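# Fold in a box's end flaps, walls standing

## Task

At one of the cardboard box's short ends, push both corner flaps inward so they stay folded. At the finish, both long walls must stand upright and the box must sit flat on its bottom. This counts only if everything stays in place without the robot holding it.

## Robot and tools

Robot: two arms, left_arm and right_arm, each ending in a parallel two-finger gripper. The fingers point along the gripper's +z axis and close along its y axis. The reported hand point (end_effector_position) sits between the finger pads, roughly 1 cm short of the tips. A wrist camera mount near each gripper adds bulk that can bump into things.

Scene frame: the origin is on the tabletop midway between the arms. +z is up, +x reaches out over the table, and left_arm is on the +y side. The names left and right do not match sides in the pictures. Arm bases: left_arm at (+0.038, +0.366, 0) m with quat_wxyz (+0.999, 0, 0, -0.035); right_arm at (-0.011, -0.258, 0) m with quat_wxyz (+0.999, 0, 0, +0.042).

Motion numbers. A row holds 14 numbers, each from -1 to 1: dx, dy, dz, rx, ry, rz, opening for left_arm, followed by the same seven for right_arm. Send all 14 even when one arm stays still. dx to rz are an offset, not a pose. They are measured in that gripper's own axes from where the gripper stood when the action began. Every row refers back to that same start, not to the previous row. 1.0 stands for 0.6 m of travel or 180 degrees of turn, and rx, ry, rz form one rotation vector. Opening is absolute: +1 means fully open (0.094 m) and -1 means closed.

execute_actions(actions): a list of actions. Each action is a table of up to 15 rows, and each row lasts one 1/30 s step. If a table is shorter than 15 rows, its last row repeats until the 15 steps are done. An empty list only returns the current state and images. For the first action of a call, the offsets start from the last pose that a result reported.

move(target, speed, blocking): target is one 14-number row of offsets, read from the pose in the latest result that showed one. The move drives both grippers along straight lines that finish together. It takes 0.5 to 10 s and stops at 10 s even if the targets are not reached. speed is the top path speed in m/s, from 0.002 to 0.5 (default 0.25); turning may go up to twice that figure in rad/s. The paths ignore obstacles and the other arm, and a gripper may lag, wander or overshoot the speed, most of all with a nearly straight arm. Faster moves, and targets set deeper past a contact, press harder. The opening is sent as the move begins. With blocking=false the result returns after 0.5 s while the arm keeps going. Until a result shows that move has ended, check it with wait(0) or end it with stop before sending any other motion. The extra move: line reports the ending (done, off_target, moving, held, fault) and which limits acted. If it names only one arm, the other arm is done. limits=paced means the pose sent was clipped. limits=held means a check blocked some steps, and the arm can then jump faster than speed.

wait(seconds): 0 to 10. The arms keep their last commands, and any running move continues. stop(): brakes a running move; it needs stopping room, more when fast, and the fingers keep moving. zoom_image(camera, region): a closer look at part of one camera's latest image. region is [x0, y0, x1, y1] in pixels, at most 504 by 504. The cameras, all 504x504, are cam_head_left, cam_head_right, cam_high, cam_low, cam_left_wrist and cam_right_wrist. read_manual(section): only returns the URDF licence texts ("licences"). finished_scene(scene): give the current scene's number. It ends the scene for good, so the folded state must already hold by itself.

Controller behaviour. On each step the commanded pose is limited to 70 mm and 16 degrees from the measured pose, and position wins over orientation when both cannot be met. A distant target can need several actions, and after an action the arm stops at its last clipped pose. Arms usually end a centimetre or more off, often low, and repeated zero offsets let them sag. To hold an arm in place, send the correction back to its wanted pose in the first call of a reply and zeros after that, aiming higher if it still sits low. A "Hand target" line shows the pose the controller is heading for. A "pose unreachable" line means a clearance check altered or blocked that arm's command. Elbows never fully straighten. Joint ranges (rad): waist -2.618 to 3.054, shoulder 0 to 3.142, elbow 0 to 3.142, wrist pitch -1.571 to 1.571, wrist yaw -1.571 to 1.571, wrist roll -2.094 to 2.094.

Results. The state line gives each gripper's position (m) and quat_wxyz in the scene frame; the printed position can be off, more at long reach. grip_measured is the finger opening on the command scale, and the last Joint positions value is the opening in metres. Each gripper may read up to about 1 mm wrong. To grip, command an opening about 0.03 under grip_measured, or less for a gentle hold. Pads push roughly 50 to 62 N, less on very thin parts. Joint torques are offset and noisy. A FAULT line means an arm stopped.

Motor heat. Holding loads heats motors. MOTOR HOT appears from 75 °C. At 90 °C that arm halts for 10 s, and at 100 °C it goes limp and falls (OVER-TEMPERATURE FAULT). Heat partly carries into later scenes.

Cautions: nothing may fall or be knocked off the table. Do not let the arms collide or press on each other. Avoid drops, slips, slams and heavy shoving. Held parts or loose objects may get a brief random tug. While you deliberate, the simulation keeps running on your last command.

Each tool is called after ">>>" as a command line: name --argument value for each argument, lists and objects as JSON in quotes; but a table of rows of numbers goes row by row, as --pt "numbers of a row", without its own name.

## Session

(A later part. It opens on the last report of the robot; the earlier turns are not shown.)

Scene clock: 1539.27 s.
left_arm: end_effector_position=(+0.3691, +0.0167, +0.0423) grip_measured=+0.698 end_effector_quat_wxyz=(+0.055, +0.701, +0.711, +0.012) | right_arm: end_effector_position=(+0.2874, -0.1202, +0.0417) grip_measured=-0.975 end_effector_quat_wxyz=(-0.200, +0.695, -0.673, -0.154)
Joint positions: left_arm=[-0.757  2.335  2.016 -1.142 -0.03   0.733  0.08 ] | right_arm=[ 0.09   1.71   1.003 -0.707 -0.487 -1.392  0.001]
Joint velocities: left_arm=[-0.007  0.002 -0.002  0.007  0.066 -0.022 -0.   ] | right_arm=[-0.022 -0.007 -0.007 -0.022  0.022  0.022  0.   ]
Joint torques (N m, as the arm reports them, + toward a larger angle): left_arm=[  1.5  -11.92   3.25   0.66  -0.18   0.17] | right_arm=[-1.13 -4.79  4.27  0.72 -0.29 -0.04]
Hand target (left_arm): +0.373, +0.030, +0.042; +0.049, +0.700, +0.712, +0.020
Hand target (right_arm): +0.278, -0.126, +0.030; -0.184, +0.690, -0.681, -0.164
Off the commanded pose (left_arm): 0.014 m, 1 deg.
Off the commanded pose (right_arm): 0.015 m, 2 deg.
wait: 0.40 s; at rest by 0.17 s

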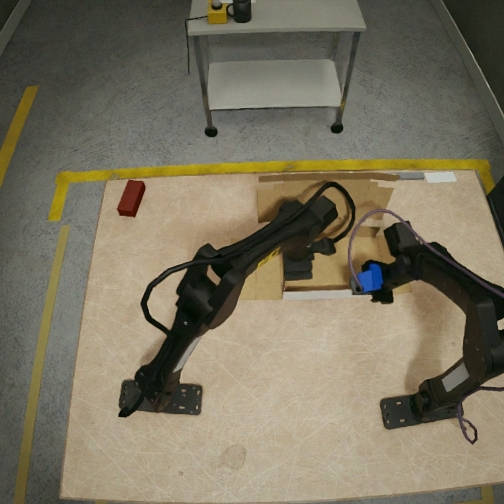

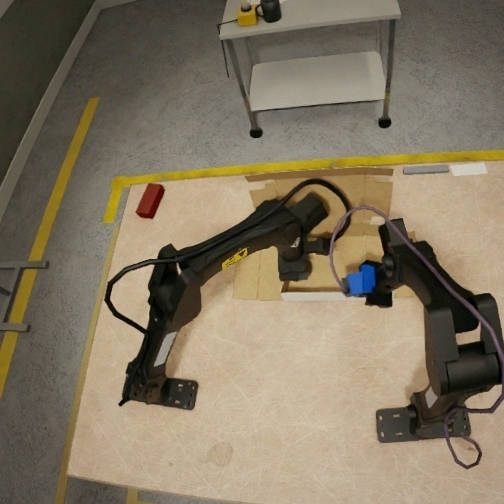

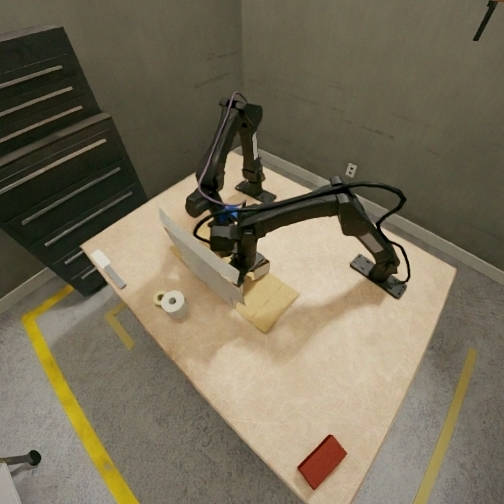

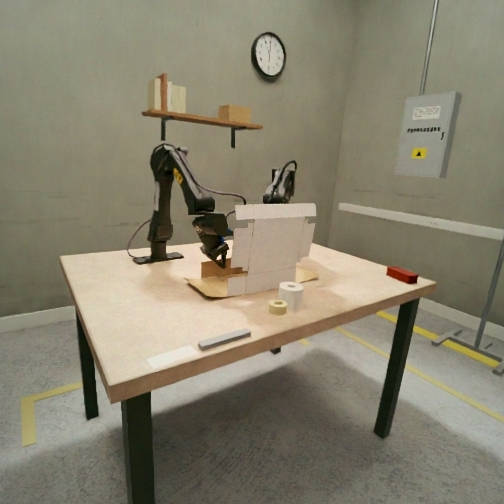

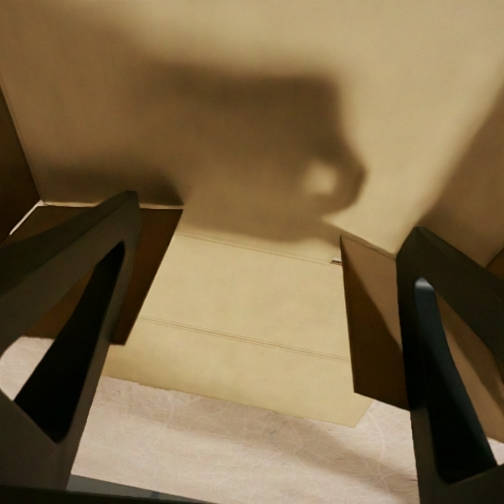

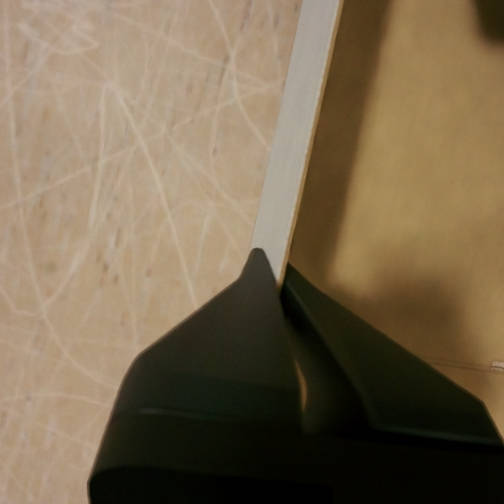

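>>> execute_actions --actions '[[[0.0228,0.0068,0.0000,-0.001,0.0063,-0.0006,0.7,0.0174,0.0155,0.0114,-0.0099,0.003,0.0085,-1],[0.0239,0.0069,0.0002,-0.001,0.0063,-0.0006,0.7,0.0177,0.0155,0.0112,-0.0099,0.003,0.0085,-1],[0.0254,0.0070,0.0006,-0.001,0.0063,-0.0006,0.7,0.0181,0.0155,0.0110,-0.0099,0.003,0.0085,-1],[0.0272,0.0071,0.0011,-0.001,0.0063,-0.0006,0.7,0.0185,0.0155,0.0108,-0.0099,0.003,0.0085,-1],[0.0291,0.0072,0.0016,-0.001,0.0063,-0.0006,0.7,0.0191,0.0155,0.0105,-0.0099,0.003,0.0085,-1],[0.0311,0.0074,0.0021,-0.001,0.0063,-0.0006,0.7,0.0196,0.0155,0.0102,-0.0099,0.003,0.0085,-1],[0.0331,0.0075,0.0026,-0.001,0.0063,-0.0006,0.7,0.0201,0.0156,0.0099,-0.0099,0.003,0.0085,-1],[0.0353,0.0076,0.0031,-0.001,0.0063,-0.0006,0.7,0.0207,0.0156,0.0096,-0.0099,0.003,0.0085,-1],[0.0373,0.0078,0.0036,-0.001,0.0063,-0.0006,0.7,0.0212,0.0156,0.0093,-0.0099,0.003,0.0085,-1],[0.0390,0.0079,0.0040,-0.001,0.0063,-0.0006,0.7,0.0217,0.0156,0.0090,-0.0099,0.003,0.0085,-1],[0.0408,0.0080,0.0045,-0.001,0.0063,-0.0006,0.7,0.0221,0.0156,0.0088,-0.0099,0.003,0.0085,-1],[0.0421,0.0081,0.0048,-0.001,0.0063,-0.0006,0.7,0.0225,0.0156,0.0086,-0.0099,0.003,0.0085,-1],[0.0430,0.0081,0.0050,-0.001,0.0063,-0.0006,0.7,0.0227,0.0156,0.0085,-0.0099,0.003,0.0085,-1],[0.0437,0.0082,0.0052,-0.001,0.0063,-0.0006,0.7,0.0229,0.0156,0.0084,-0.0099,0.003,0.0085,-1],[0.0441,0.0082,0.0053,-0.001,0.0063,-0.0006,0.7,0.0230,0.0156,0.0083,-0.0099,0.003,0.0085,-1]]]'

>>> wait --seconds 0.4

Scene clock: 1568.97 s.
left_arm: end_effector_position=(+0.3691, +0.0205, +0.0431) grip_measured=+0.698 end_effector_quat_wxyz=(+0.067, +0.705, +0.706, +0.005) | right_arm: end_effector_position=(+0.2881, -0.1198, +0.0420) grip_measured=-0.975 end_effector_quat_wxyz=(-0.203, +0.699, -0.669, -0.152)
Joint positions: left_arm=[-0.746  2.294  1.946 -1.09  -0.014  0.755  0.08 ] | right_arm=[ 0.09   1.71   1.003 -0.703 -0.489 -1.4    0.001]
Joint velocities: left_arm=[ 0.017 -0.056 -0.085  0.125  0.081 -0.022 -0.   ] | right_arm=[ 0.007 -0.007 -0.007  0.037 -0.022 -0.037  0.   ]
Joint torques (N m, as the arm reports them, + toward a larger angle): left_arm=[  2.27 -11.31   2.81   0.47  -0.38   0.15] | right_arm=[-2.23 -4.84  4.26  0.59 -0.29 -0.08]
Hand target (left_arm): +0.374, +0.043, +0.039; +0.049, +0.700, +0.712, +0.020
Hand target (right_arm): +0.278, -0.129, +0.030; -0.184, +0.690, -0.680, -0.164
Off the commanded pose (left_arm): 0.024 m, 3 deg.
Off the commanded pose (right_arm): 0.018 m, 3 deg.

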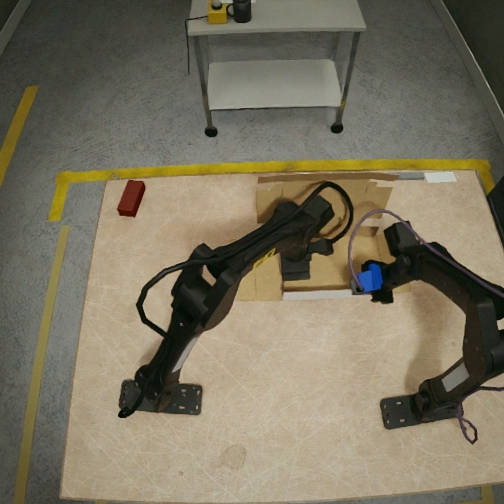

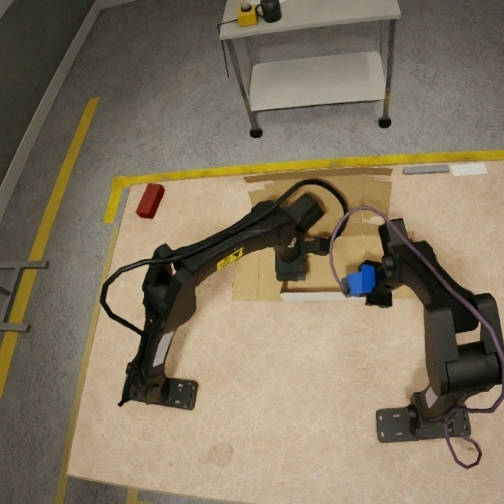

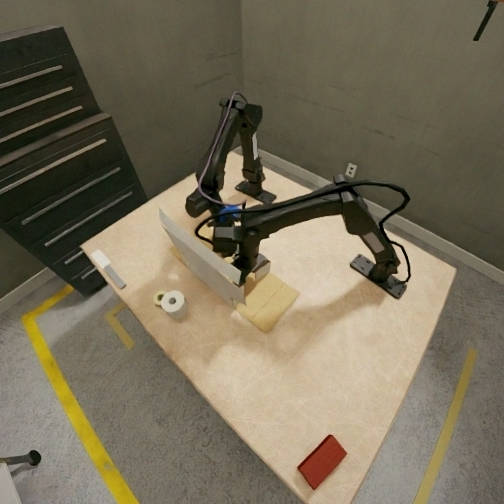

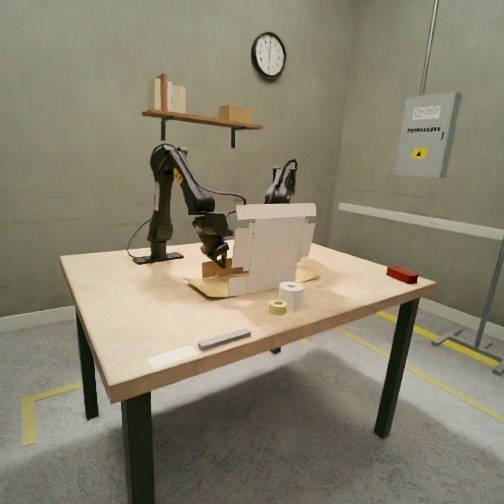

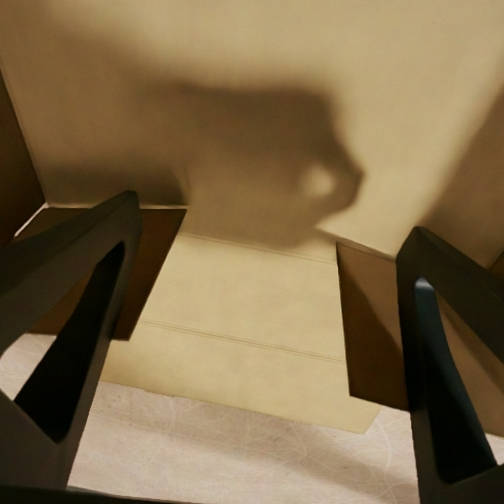

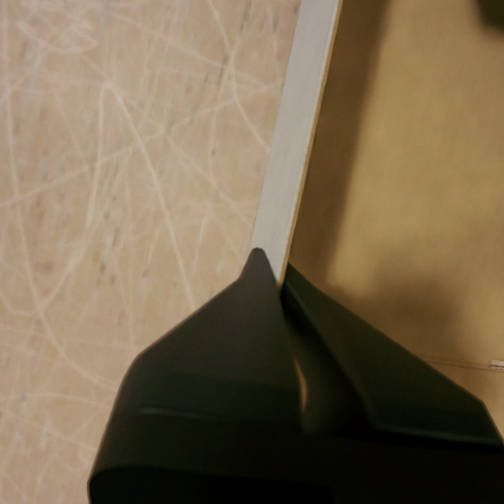

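Scene clock: 1569.37 s.
left_arm: end_effector_position=(+0.3701, +0.0206, +0.0434) grip_measured=+0.698 end_effector_quat_wxyz=(+0.069, +0.706, +0.705, +0.004) | right_arm: end_effector_position=(+0.2881, -0.1198, +0.0420) grip_measured=-0.975 end_effector_quat_wxyz=(-0.203, +0.699, -0.669, -0.152)
Joint positions: left_arm=[-0.744  2.291  1.942 -1.083 -0.013  0.759  0.08 ] | right_arm=[ 0.09   1.71   1.003 -0.703 -0.489 -1.401  0.001]
Joint velocities: left_arm=[-0.007  0.002 -0.002 -0.037 -0.066  0.051 -0.   ] | right_arm=[-0.012  0.012 -0.012  0.007  0.007 -0.066 -0.   ]
Joint torques (N m, as the arm reports them, + toward a larger angle): left_arm=[  2.14 -11.31   2.89   0.57  -0.35   0.12] | right_arm=[-2.21 -4.79  4.25  0.6  -0.27 -0.08]
Hand target (left_arm): +0.374, +0.043, +0.039; +0.049, +0.700, +0.712, +0.020
Hand target (right_arm): +0.278, -0.129, +0.030; -0.184, +0.690, -0.680, -0.164
Off the commanded pose (left_arm): 0.023 m, 3 deg.
Off the commanded pose (right_arm): 0.018 m, 3 deg.
wait: 0.40 s; at rest by 0.17 s

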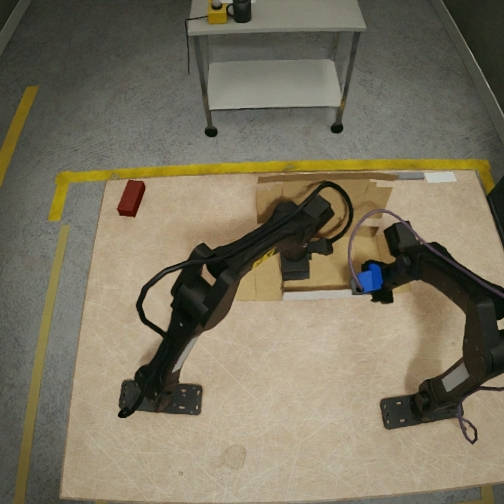

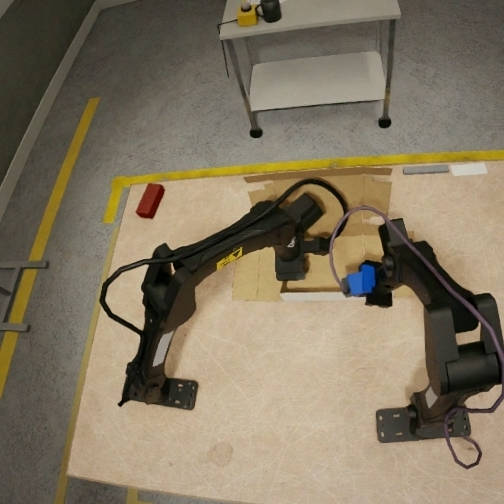

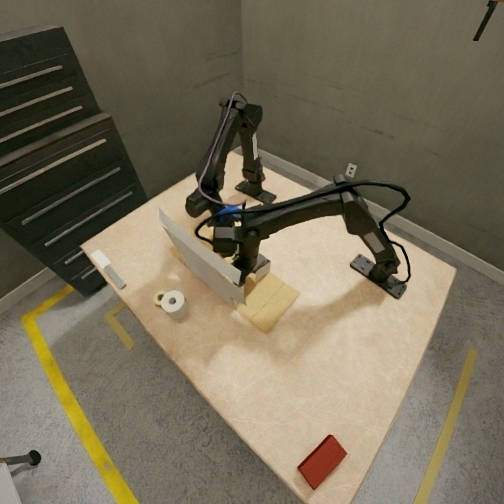

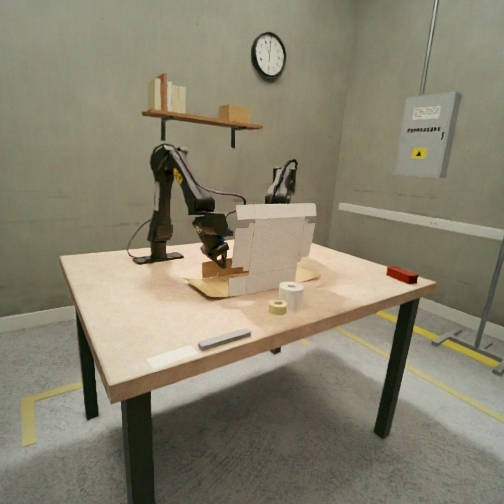

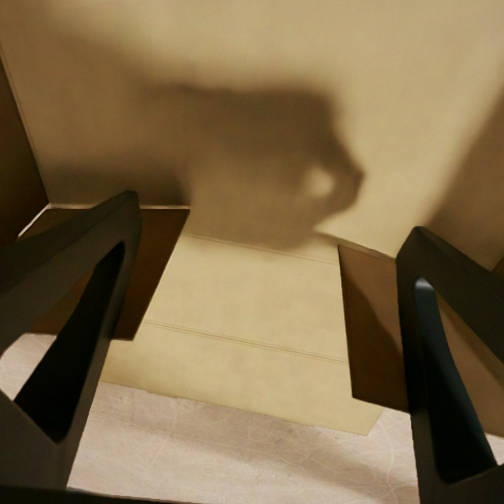

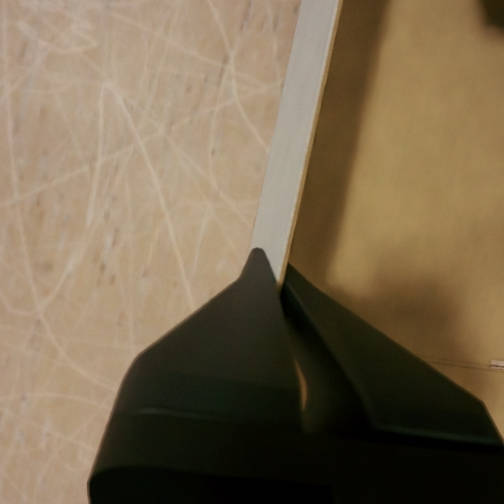

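>>> execute_actions --actions '[[[0.0386,0.0057,0.0063,0.0016,0.0165,-0.0059,0.7,0.0236,0.0171,0.0083,-0.0113,0.0034,0.0125,-1],[0.0395,0.0058,0.0063,0.0016,0.0165,-0.0073,0.7,0.0236,0.0171,0.0083,-0.0113,0.0034,0.0125,-1],[0.0408,0.0059,0.0065,0.0016,0.0165,-0.0093,0.7,0.0236,0.0171,0.0083,-0.0113,0.0034,0.0125,-1],[0.0423,0.0060,0.0066,0.0016,0.0165,-0.0115,0.7,0.0236,0.0171,0.0083,-0.0113,0.0034,0.0125,-1],[0.0440,0.0061,0.0067,0.0016,0.0165,-0.0140,0.7,0.0236,0.0171,0.0083,-0.0113,0.0034,0.0125,-1],[0.0456,0.0062,0.0069,0.0016,0.0165,-0.0165,0.7,0.0236,0.0171,0.0083,-0.0113,0.0034,0.0125,-1],[0.0473,0.0064,0.0071,0.0016,0.0165,-0.0190,0.7,0.0236,0.0171,0.0083,-0.0113,0.0034,0.0125,-1],[0.0492,0.0065,0.0072,0.0016,0.0165,-0.0218,0.7,0.0236,0.0171,0.0083,-0.0113,0.0034,0.0125,-1],[0.0508,0.0066,0.0074,0.0016,0.0165,-0.0243,0.7,0.0236,0.0171,0.0083,-0.0113,0.0034,0.0125,-1],[0.0523,0.0067,0.0075,0.0016,0.0165,-0.0265,0.7,0.0236,0.0171,0.0083,-0.0113,0.0034,0.0125,-1],[0.0538,0.0068,0.0076,0.0016,0.0165,-0.0287,0.7,0.0236,0.0171,0.0083,-0.0113,0.0034,0.0125,-1],[0.0549,0.0069,0.0077,0.0016,0.0165,-0.0304,0.7,0.0236,0.0171,0.0083,-0.0113,0.0034,0.0125,-1],[0.0557,0.0069,0.0078,0.0016,0.0165,-0.0315,0.7,0.0236,0.0171,0.0083,-0.0113,0.0034,0.0125,-1],[0.0562,0.0070,0.0079,0.0016,0.0165,-0.0323,0.7,0.0236,0.0171,0.0083,-0.0113,0.0034,0.0125,-1],[0.0566,0.0070,0.0079,0.0016,0.0165,-0.0329,0.7,0.0236,0.0171,0.0083,-0.0113,0.0034,0.0125,-1]]]'

>>> wait --seconds 0.4

Scene clock: 1602.23 s.
left_arm: end_effector_position=(+0.3723, +0.0274, +0.0435) grip_measured=+0.698 end_effector_quat_wxyz=(+0.075, +0.685, +0.725, +0.000) | right_arm: end_effector_position=(+0.2882, -0.1197, +0.0417) grip_measured=-0.975 end_effector_quat_wxyz=(-0.205, +0.698, -0.668, -0.156)
Joint positions: left_arm=[-0.728  2.262  1.892 -1.05  -0.006  0.717  0.08 ] | right_arm=[ 0.085  1.714  1.003 -0.703 -0.499 -1.406  0.001]
Joint velocities: left_arm=[ 0.012 -0.027 -0.046  0.007 -0.051 -0.066 -0.001] | right_arm=[-0.007 -0.017 -0.007 -0.066 -0.022 -0.007 -0.002]
Joint torques (N m, as the arm reports them, + toward a larger angle): left_arm=[  2.45 -10.69   2.56   0.5   -0.43   0.06] | right_arm=[-1.85 -4.95  4.35  0.57 -0.2  -0.05]
Hand target (left_arm): +0.374, +0.053, +0.037; +0.049, +0.668, +0.742, +0.017
Hand target (right_arm): +0.278, -0.130, +0.030; -0.184, +0.690, -0.681, -0.165
Off the commanded pose (left_arm): 0.028 m, 5 deg.
Off the commanded pose (right_arm): 0.018 m, 3 deg.

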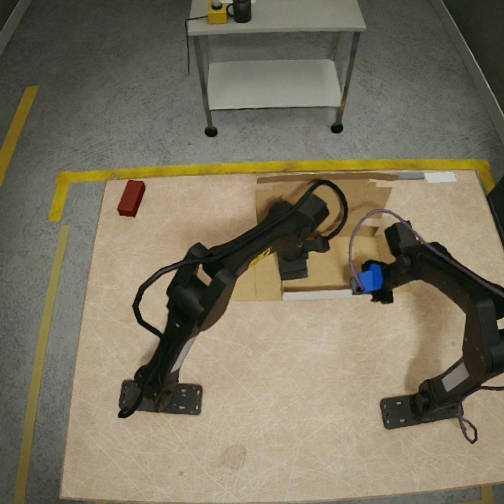

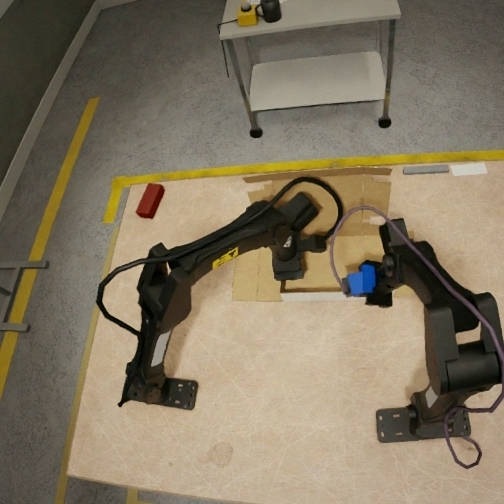

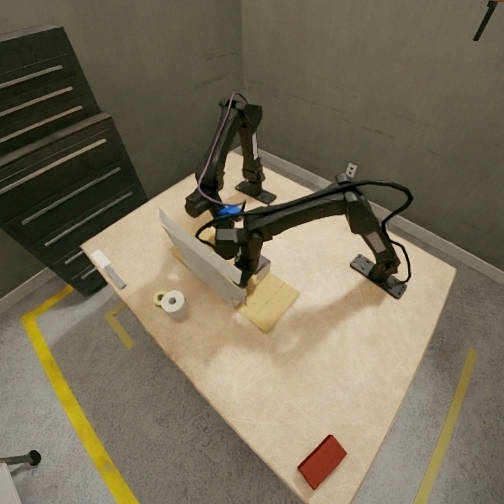

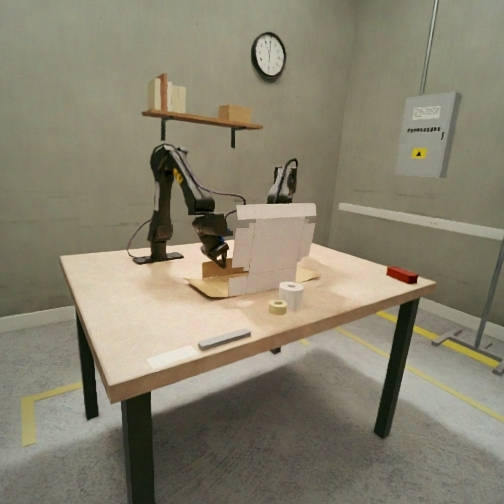

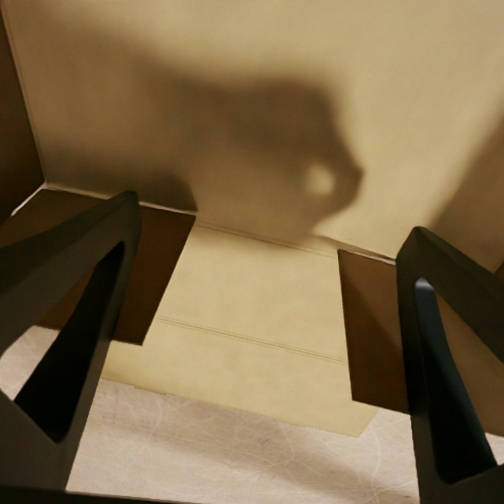

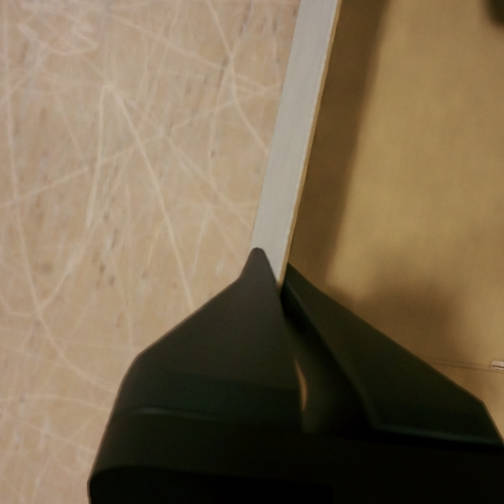

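Scene clock: 1602.63 s.
left_arm: end_effector_position=(+0.3726, +0.0279, +0.0436) grip_measured=+0.698 end_effector_quat_wxyz=(+0.076, +0.680, +0.729, -0.001) | right_arm: end_effector_position=(+0.2882, -0.1197, +0.0417) grip_measured=-0.975 end_effector_quat_wxyz=(-0.205, +0.698, -0.668, -0.156)
Joint positions: left_arm=[-0.727  2.26   1.889 -1.047 -0.005  0.707  0.08 ] | right_arm=[ 0.085  1.714  1.003 -0.703 -0.499 -1.406  0.001]
Joint velocities: left_arm=[ 0.012 -0.012 -0.012  0.051 -0.007  0.037 -0.   ] | right_arm=[ 0.007  0.002 -0.002  0.022 -0.022  0.037  0.001]
Joint torques (N m, as the arm reports them, + toward a larger angle): left_arm=[  2.22 -11.01   2.65   0.53  -0.4   -0.05] | right_arm=[-1.87 -4.99  4.34  0.59 -0.19 -0.05]
Hand target (left_arm): +0.374, +0.053, +0.037; +0.049, +0.668, +0.742, +0.017
Hand target (right_arm): +0.278, -0.130, +0.030; -0.184, +0.690, -0.681, -0.165
Off the commanded pose (left_arm): 0.027 m, 4 deg.
Off the commanded pose (right_arm): 0.018 m, 3 deg.
wait: 0.40 s; at rest by 0.20 s

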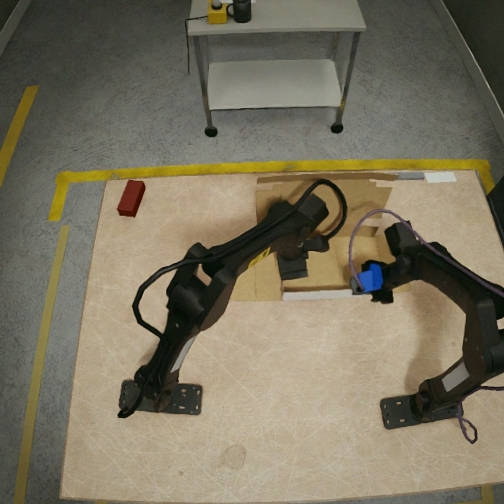

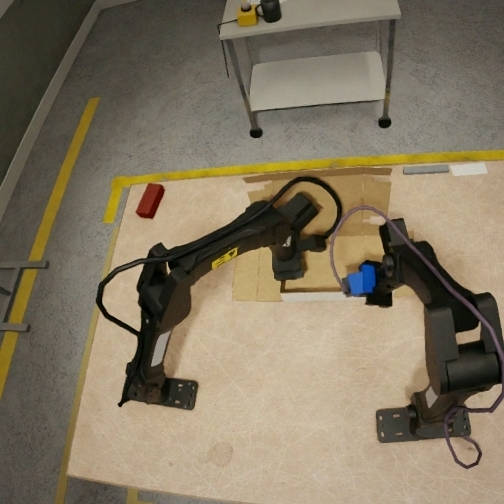

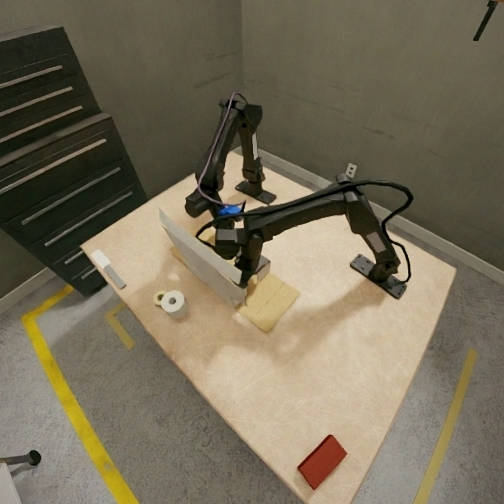

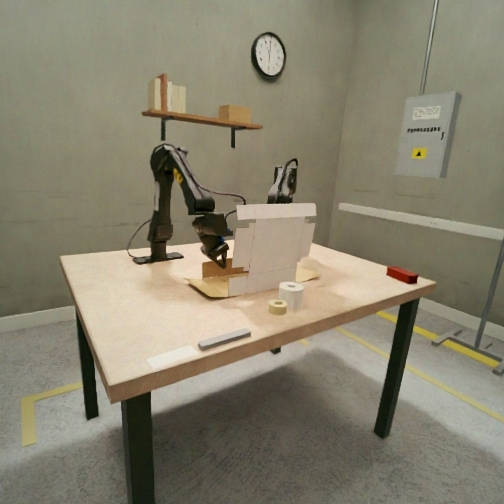

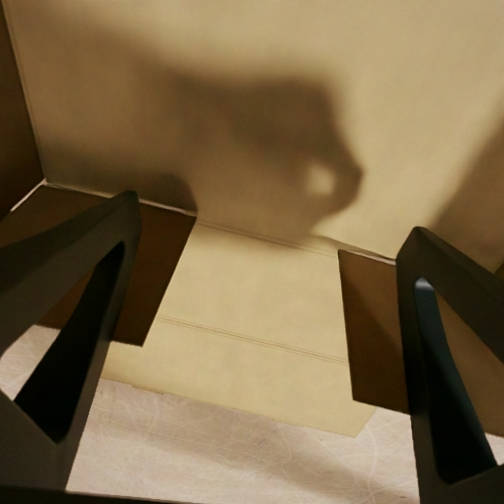

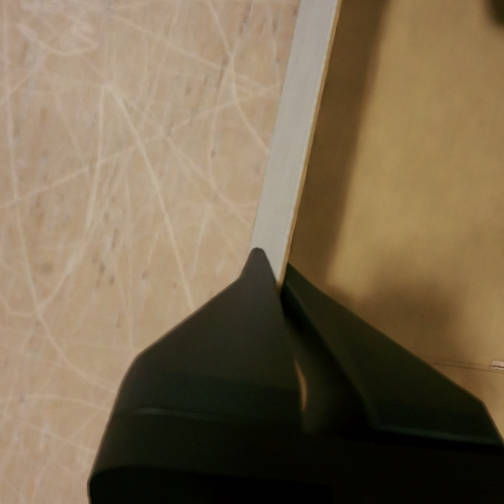

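>>> execute_actions --actions '[[[0.0380,0.0052,0.0075,0.003,0.017,-0.010,0.7,0.0200,0.0145,0.0070,-0.0095,0.003,0.0105,-1],[0.0300,0.0044,0.0062,0.003,0.014,-0.008,0.7,0.0160,0.0115,0.0056,-0.0075,0.002,0.0085,-1],[0.0220,0.0035,0.0048,0.002,0.011,-0.006,0.7,0.0118,0.0085,0.0042,-0.0056,0.002,0.0062,-1],[0.0140,0.0026,0.0030,0.002,0.008,-0.004,0.7,0.0078,0.0056,0.0028,-0.0037,0.001,0.0041,-1],[0.0070,0.0018,0.0005,0.001,0.005,-0.003,0.7,0.0040,0.0030,0.0014,-0.0019,0.001,0.0021,-1],[0.0010,0.0010,-0.0040,0.001,0.003,-0.001,0.7,0.0010,0.0010,0.0004,0,0,0,-0.9],[-0.0040,0.0004,-0.0110,0,0.001,0,0.7,0,0,0,0,0,0,-0.7],[-0.0080,0,-0.0200,0,0,0,0.7,0,0,0,0,0,0,-0.45],[-0.0100,0,-0.0310,0,0,0,0.7,0,0,-0.0030,0,0,0,-0.2],[-0.0110,0,-0.0430,0,0,0,0.7,0,0,-0.0090,0,0,0,0.05],[-0.0120,0,-0.0560,0,0,0,0.7,0,0,-0.0190,0,0,0,0.2],[-0.0120,0,-0.0690,0,0,0,0.7,0,0,-0.0320,0,0,0,0.2],[-0.0120,0,-0.0810,0,0,0,0.7,0,0,-0.0470,0,0,0,0.2],[-0.0120,0,-0.0920,0,0,0,0.7,0,0,-0.0630,0,0,0,0.2],[-0.0120,0,-0.1020,0,0,0,0.7,0,0,-0.0800,0,0,0,0.2]],[[0,0,-0.040,0,0,0,0.7,0,0,-0.050,0,0,0,0.2],[0,0,-0.046,0,0,0,0.7,0,0,-0.060,0,0,0,0.2],[0,0,-0.052,0,0,0,0.7,0,0,-0.070,0,0,0,0.2],[0,0,-0.057,0,0,0,0.7,0,0,-0.079,0,0,0,0.2],[0,0,-0.061,0,0,0,0.7,0,0,-0.087,0,0,0,0.2],[0,0,-0.064,0,0,0,0.7,0,0,-0.093,0,0,0,0.2],[0,0,-0.066,0,0,0,0.7,0,0,-0.097,0,0,0,0.2],[0,0,-0.067,0,0,0,0.7,0,0,-0.100,0,0,0,0.2]]]'

Scene clock: 1626.63 s.
left_arm: end_effector_position=(+0.3728, +0.0270, +0.1029) grip_measured=+0.698 end_effector_quat_wxyz=(+0.081, +0.679, +0.730, -0.002) | right_arm: end_effector_position=(+0.2840, -0.1589, +0.0924) grip_measured=+0.198 end_effector_quat_wxyz=(-0.196, +0.696, -0.674, -0.154)
Joint positions: left_arm=[-0.727  2.247  2.1   -1.262 -0.003  0.702  0.08 ] | right_arm=[-0.039  1.634  1.139 -0.995 -0.497 -1.538  0.056]
Joint velocities: left_arm=[ 0.012 -0.007  0.012 -0.125 -0.007 -0.051  0.   ] | right_arm=[-0.007 -0.002 -0.002 -0.095  0.022 -0.037 -0.   ]
Joint torques (N m, as the arm reports them, + toward a larger angle): left_arm=[ -0.12 -11.01   7.71   0.55   0.01   0.02] | right_arm=[-1.03 -6.32  8.8   0.34 -0.4  -0.06]
Hand target (left_arm): +0.371, +0.028, +0.114; +0.084, +0.678, +0.730, -0.002
Hand target (right_arm): +0.282, -0.161, +0.102; -0.197, +0.696, -0.672, -0.157
Off the commanded pose (left_arm): 0.012 m, 0 deg.
Off the commanded pose (right_arm): 0.010 m, 1 deg.

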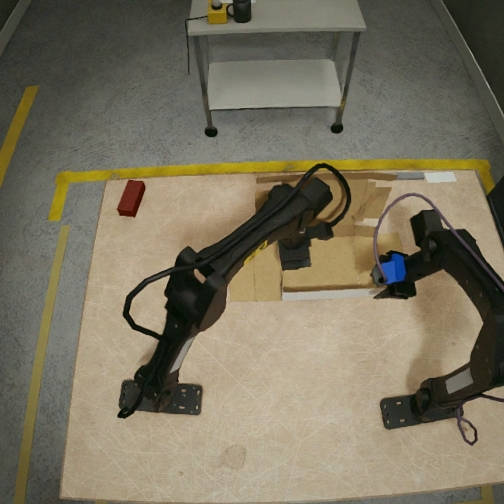

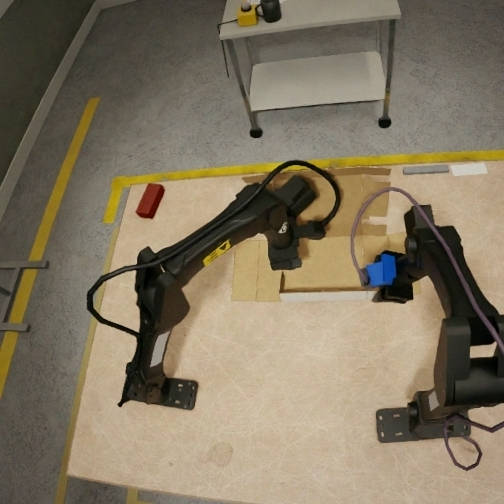

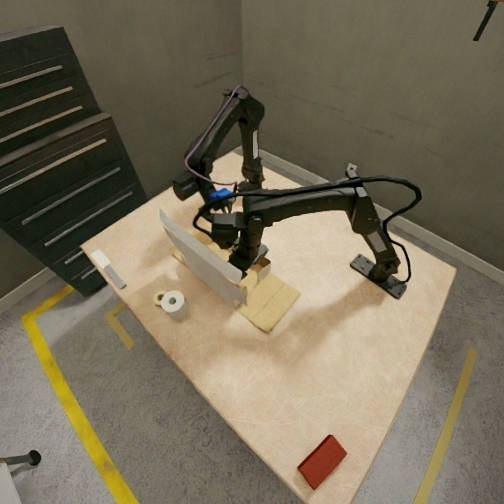

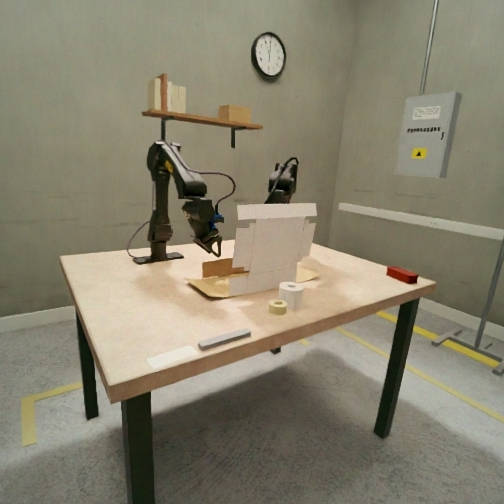

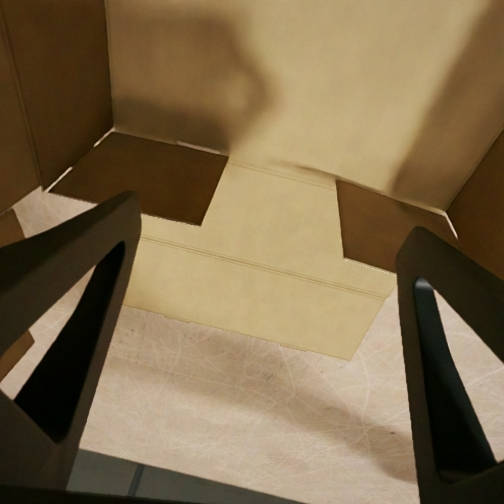

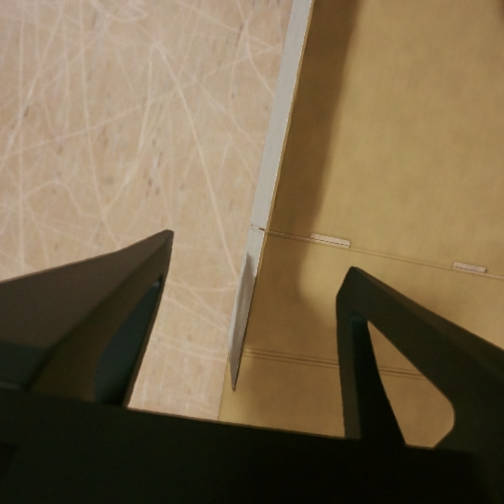

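>>> execute_actions --actions '[]'

Scene clock: 1637.47 s.
left_arm: end_effector_position=(+0.3712, +0.0287, +0.1025) grip_measured=+0.698 end_effector_quat_wxyz=(+0.076, +0.679, +0.730, -0.002) | right_arm: end_effector_position=(+0.2791, -0.1591, +0.0921) grip_measured=+0.198 end_effector_quat_wxyz=(-0.189, +0.698, -0.672, -0.160)
Joint positions: left_arm=[-0.727  2.247  2.1   -1.271 -0.003  0.702  0.08 ] | right_arm=[-0.039  1.634  1.139 -1.017 -0.497 -1.548  0.056]
Joint velocities: left_arm=[-0.002  0.002  0.007 -0.037 -0.022  0.022 -0.   ] | right_arm=[ 0.002 -0.007 -0.007  0.007  0.081 -0.022 -0.001]
Joint torques (N m, as the arm reports them, + toward a larger angle): left_arm=[ -0.12 -10.86   7.74   0.58   0.03  -0.01] | right_arm=[-0.91 -6.35  8.82  0.29 -0.4  -0.06]
Hand target (left_arm): +0.371, +0.027, +0.114; +0.084, +0.678, +0.730, -0.002
Hand target (right_arm): +0.282, -0.161, +0.102; -0.197, +0.696, -0.672, -0.157
Off the commanded pose (left_arm): 0.012 m, 1 deg.
Off the commanded pose (right_arm): 0.011 m, 1 deg.

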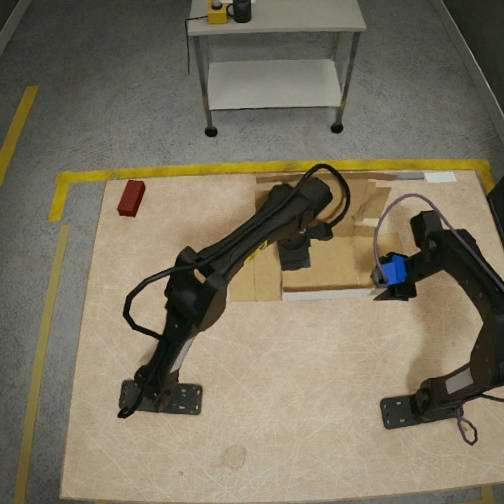

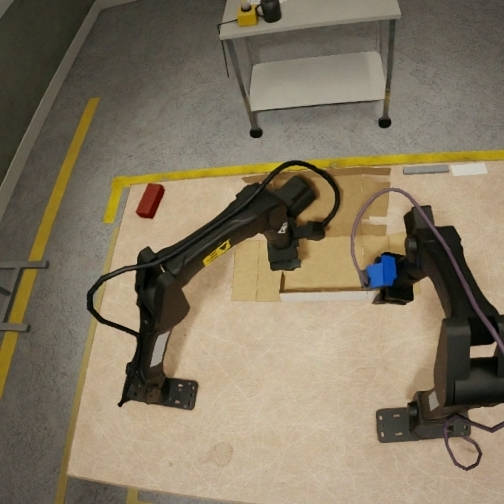

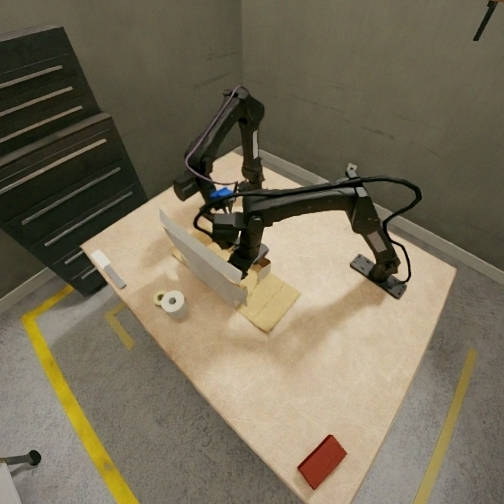

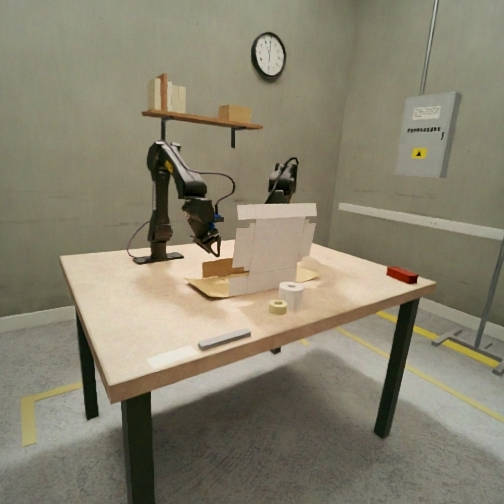

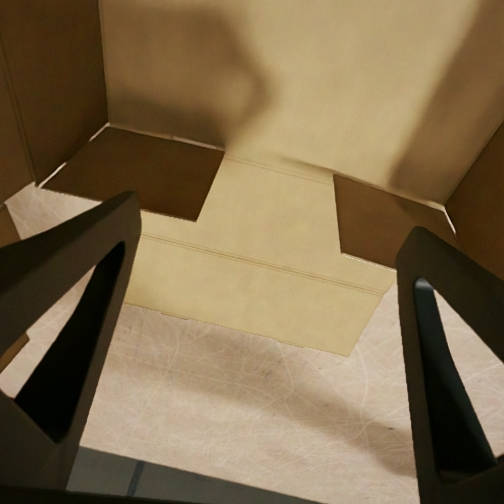

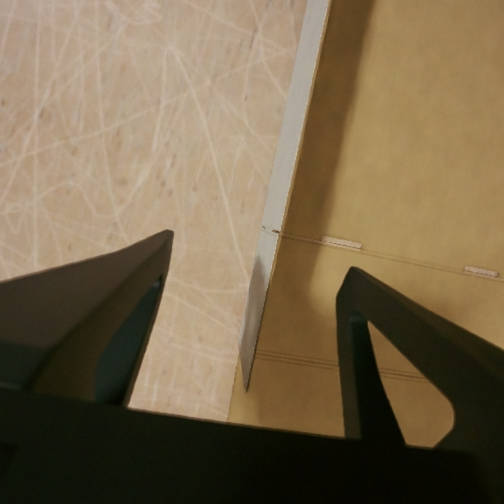

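>>> zoom_image --camera "cam_high" --region '[140, 170, 320, 350]'

>>> zoom_image --camera "cam_head_left" --region '[220, 150, 430, 320]'

Region (140, 170, 320, 350) of cam_high's 504x504 image, scaled by 2.800, with more detail than that image has.

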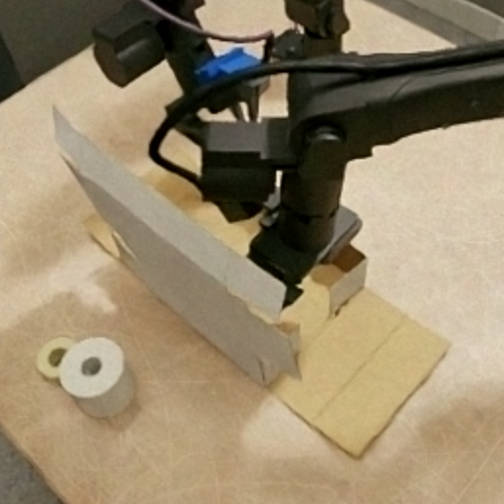

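Region (220, 150, 430, 320) of cam_head_left's 504x504 image, scaled by 2.400, with more detail than that image has; it fills the top 408 rows of this view, and the rest is white.

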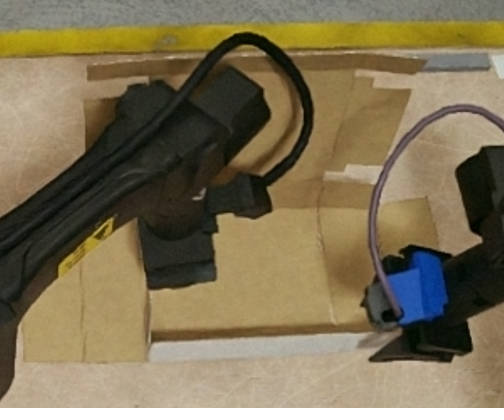

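>>> move --target '[0.0493, -0.0738, -0.0637, 0, 0, 0, 0.7, -0.008, 0, -0.015, 0, 0, 0, 0.2]' --speed 0.2

Scene clock: 1654.00 s.
left_arm: end_effector_position=(+0.3261, +0.0535, +0.1383) grip_measured=+0.698 end_effector_quat_wxyz=(+0.085, +0.679, +0.730, -0.005) | right_arm: end_effector_position=(+0.2756, -0.1597, +0.0916) grip_measured=+0.198 end_effector_quat_wxyz=(-0.182, +0.697, -0.674, -0.164)
Joint positions: left_arm=[-0.762  2.009  1.87  -1.262 -0.004  0.668  0.08 ] | right_arm=[-0.039  1.634  1.139 -1.032 -0.494 -1.548  0.056]
Joint velocities: left_arm=[-0.007  0.007 -0.002 -0.037 -0.037  0.022  0.001] | right_arm=[-0.002  0.022  0.002 -0.051  0.022 -0.11   0.001]
Joint torques (N m, as the arm reports them, + toward a larger angle): left_arm=[-0.22 -8.93  3.7   0.81 -0.05 -0.05] | right_arm=[ 0.01 -6.25  9.11  0.29 -0.35 -0.01]
Hand target (left_arm): +0.321, +0.057, +0.134; +0.076, +0.679, +0.730, -0.002
Hand target (right_arm): +0.279, -0.159, +0.102; -0.189, +0.698, -0.672, -0.160
Off the commanded pose (left_arm): 0.009 m, 1 deg.
Off the commanded pose (right_arm): 0.011 m, 1 deg.
move: off_target (right_arm)

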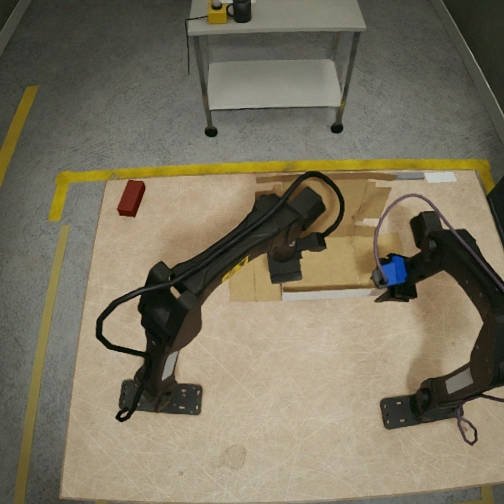

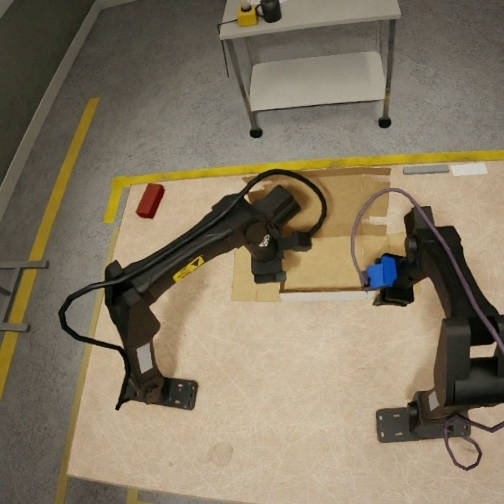

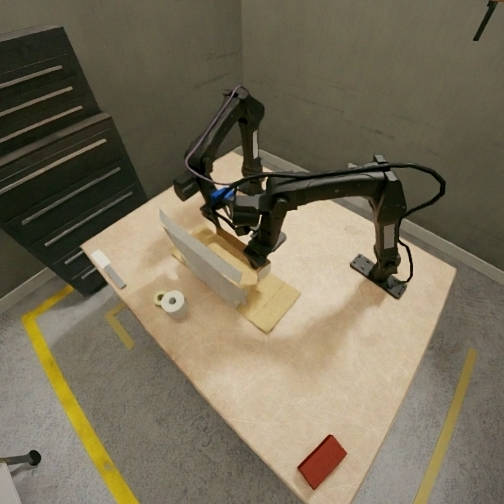

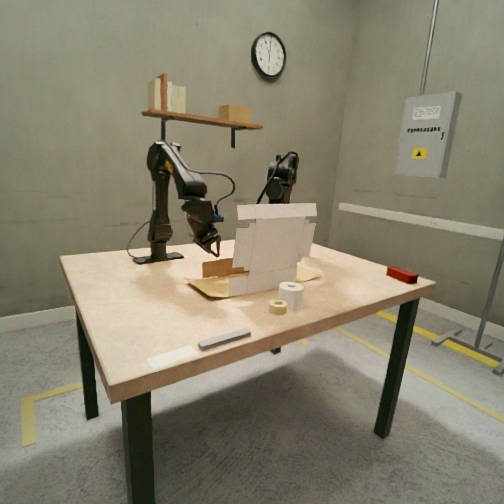

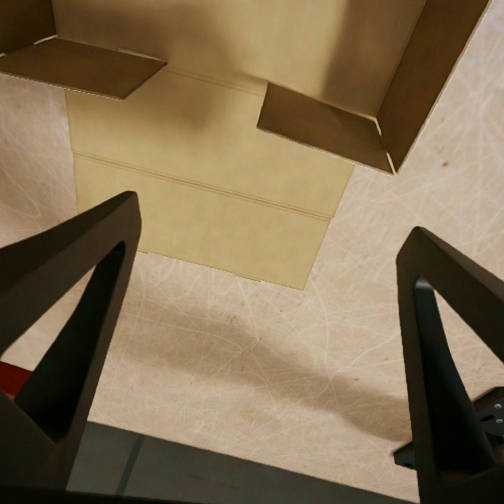

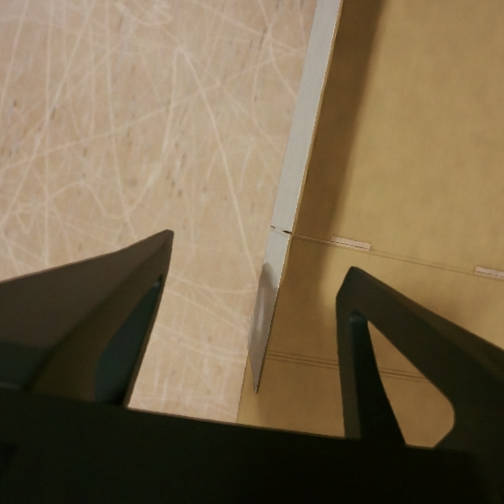

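Both flaps stay folded with the robot clear of the box. Ending scene 1.

>>> finished_scene --scene 1

The scene is finished: the task was done.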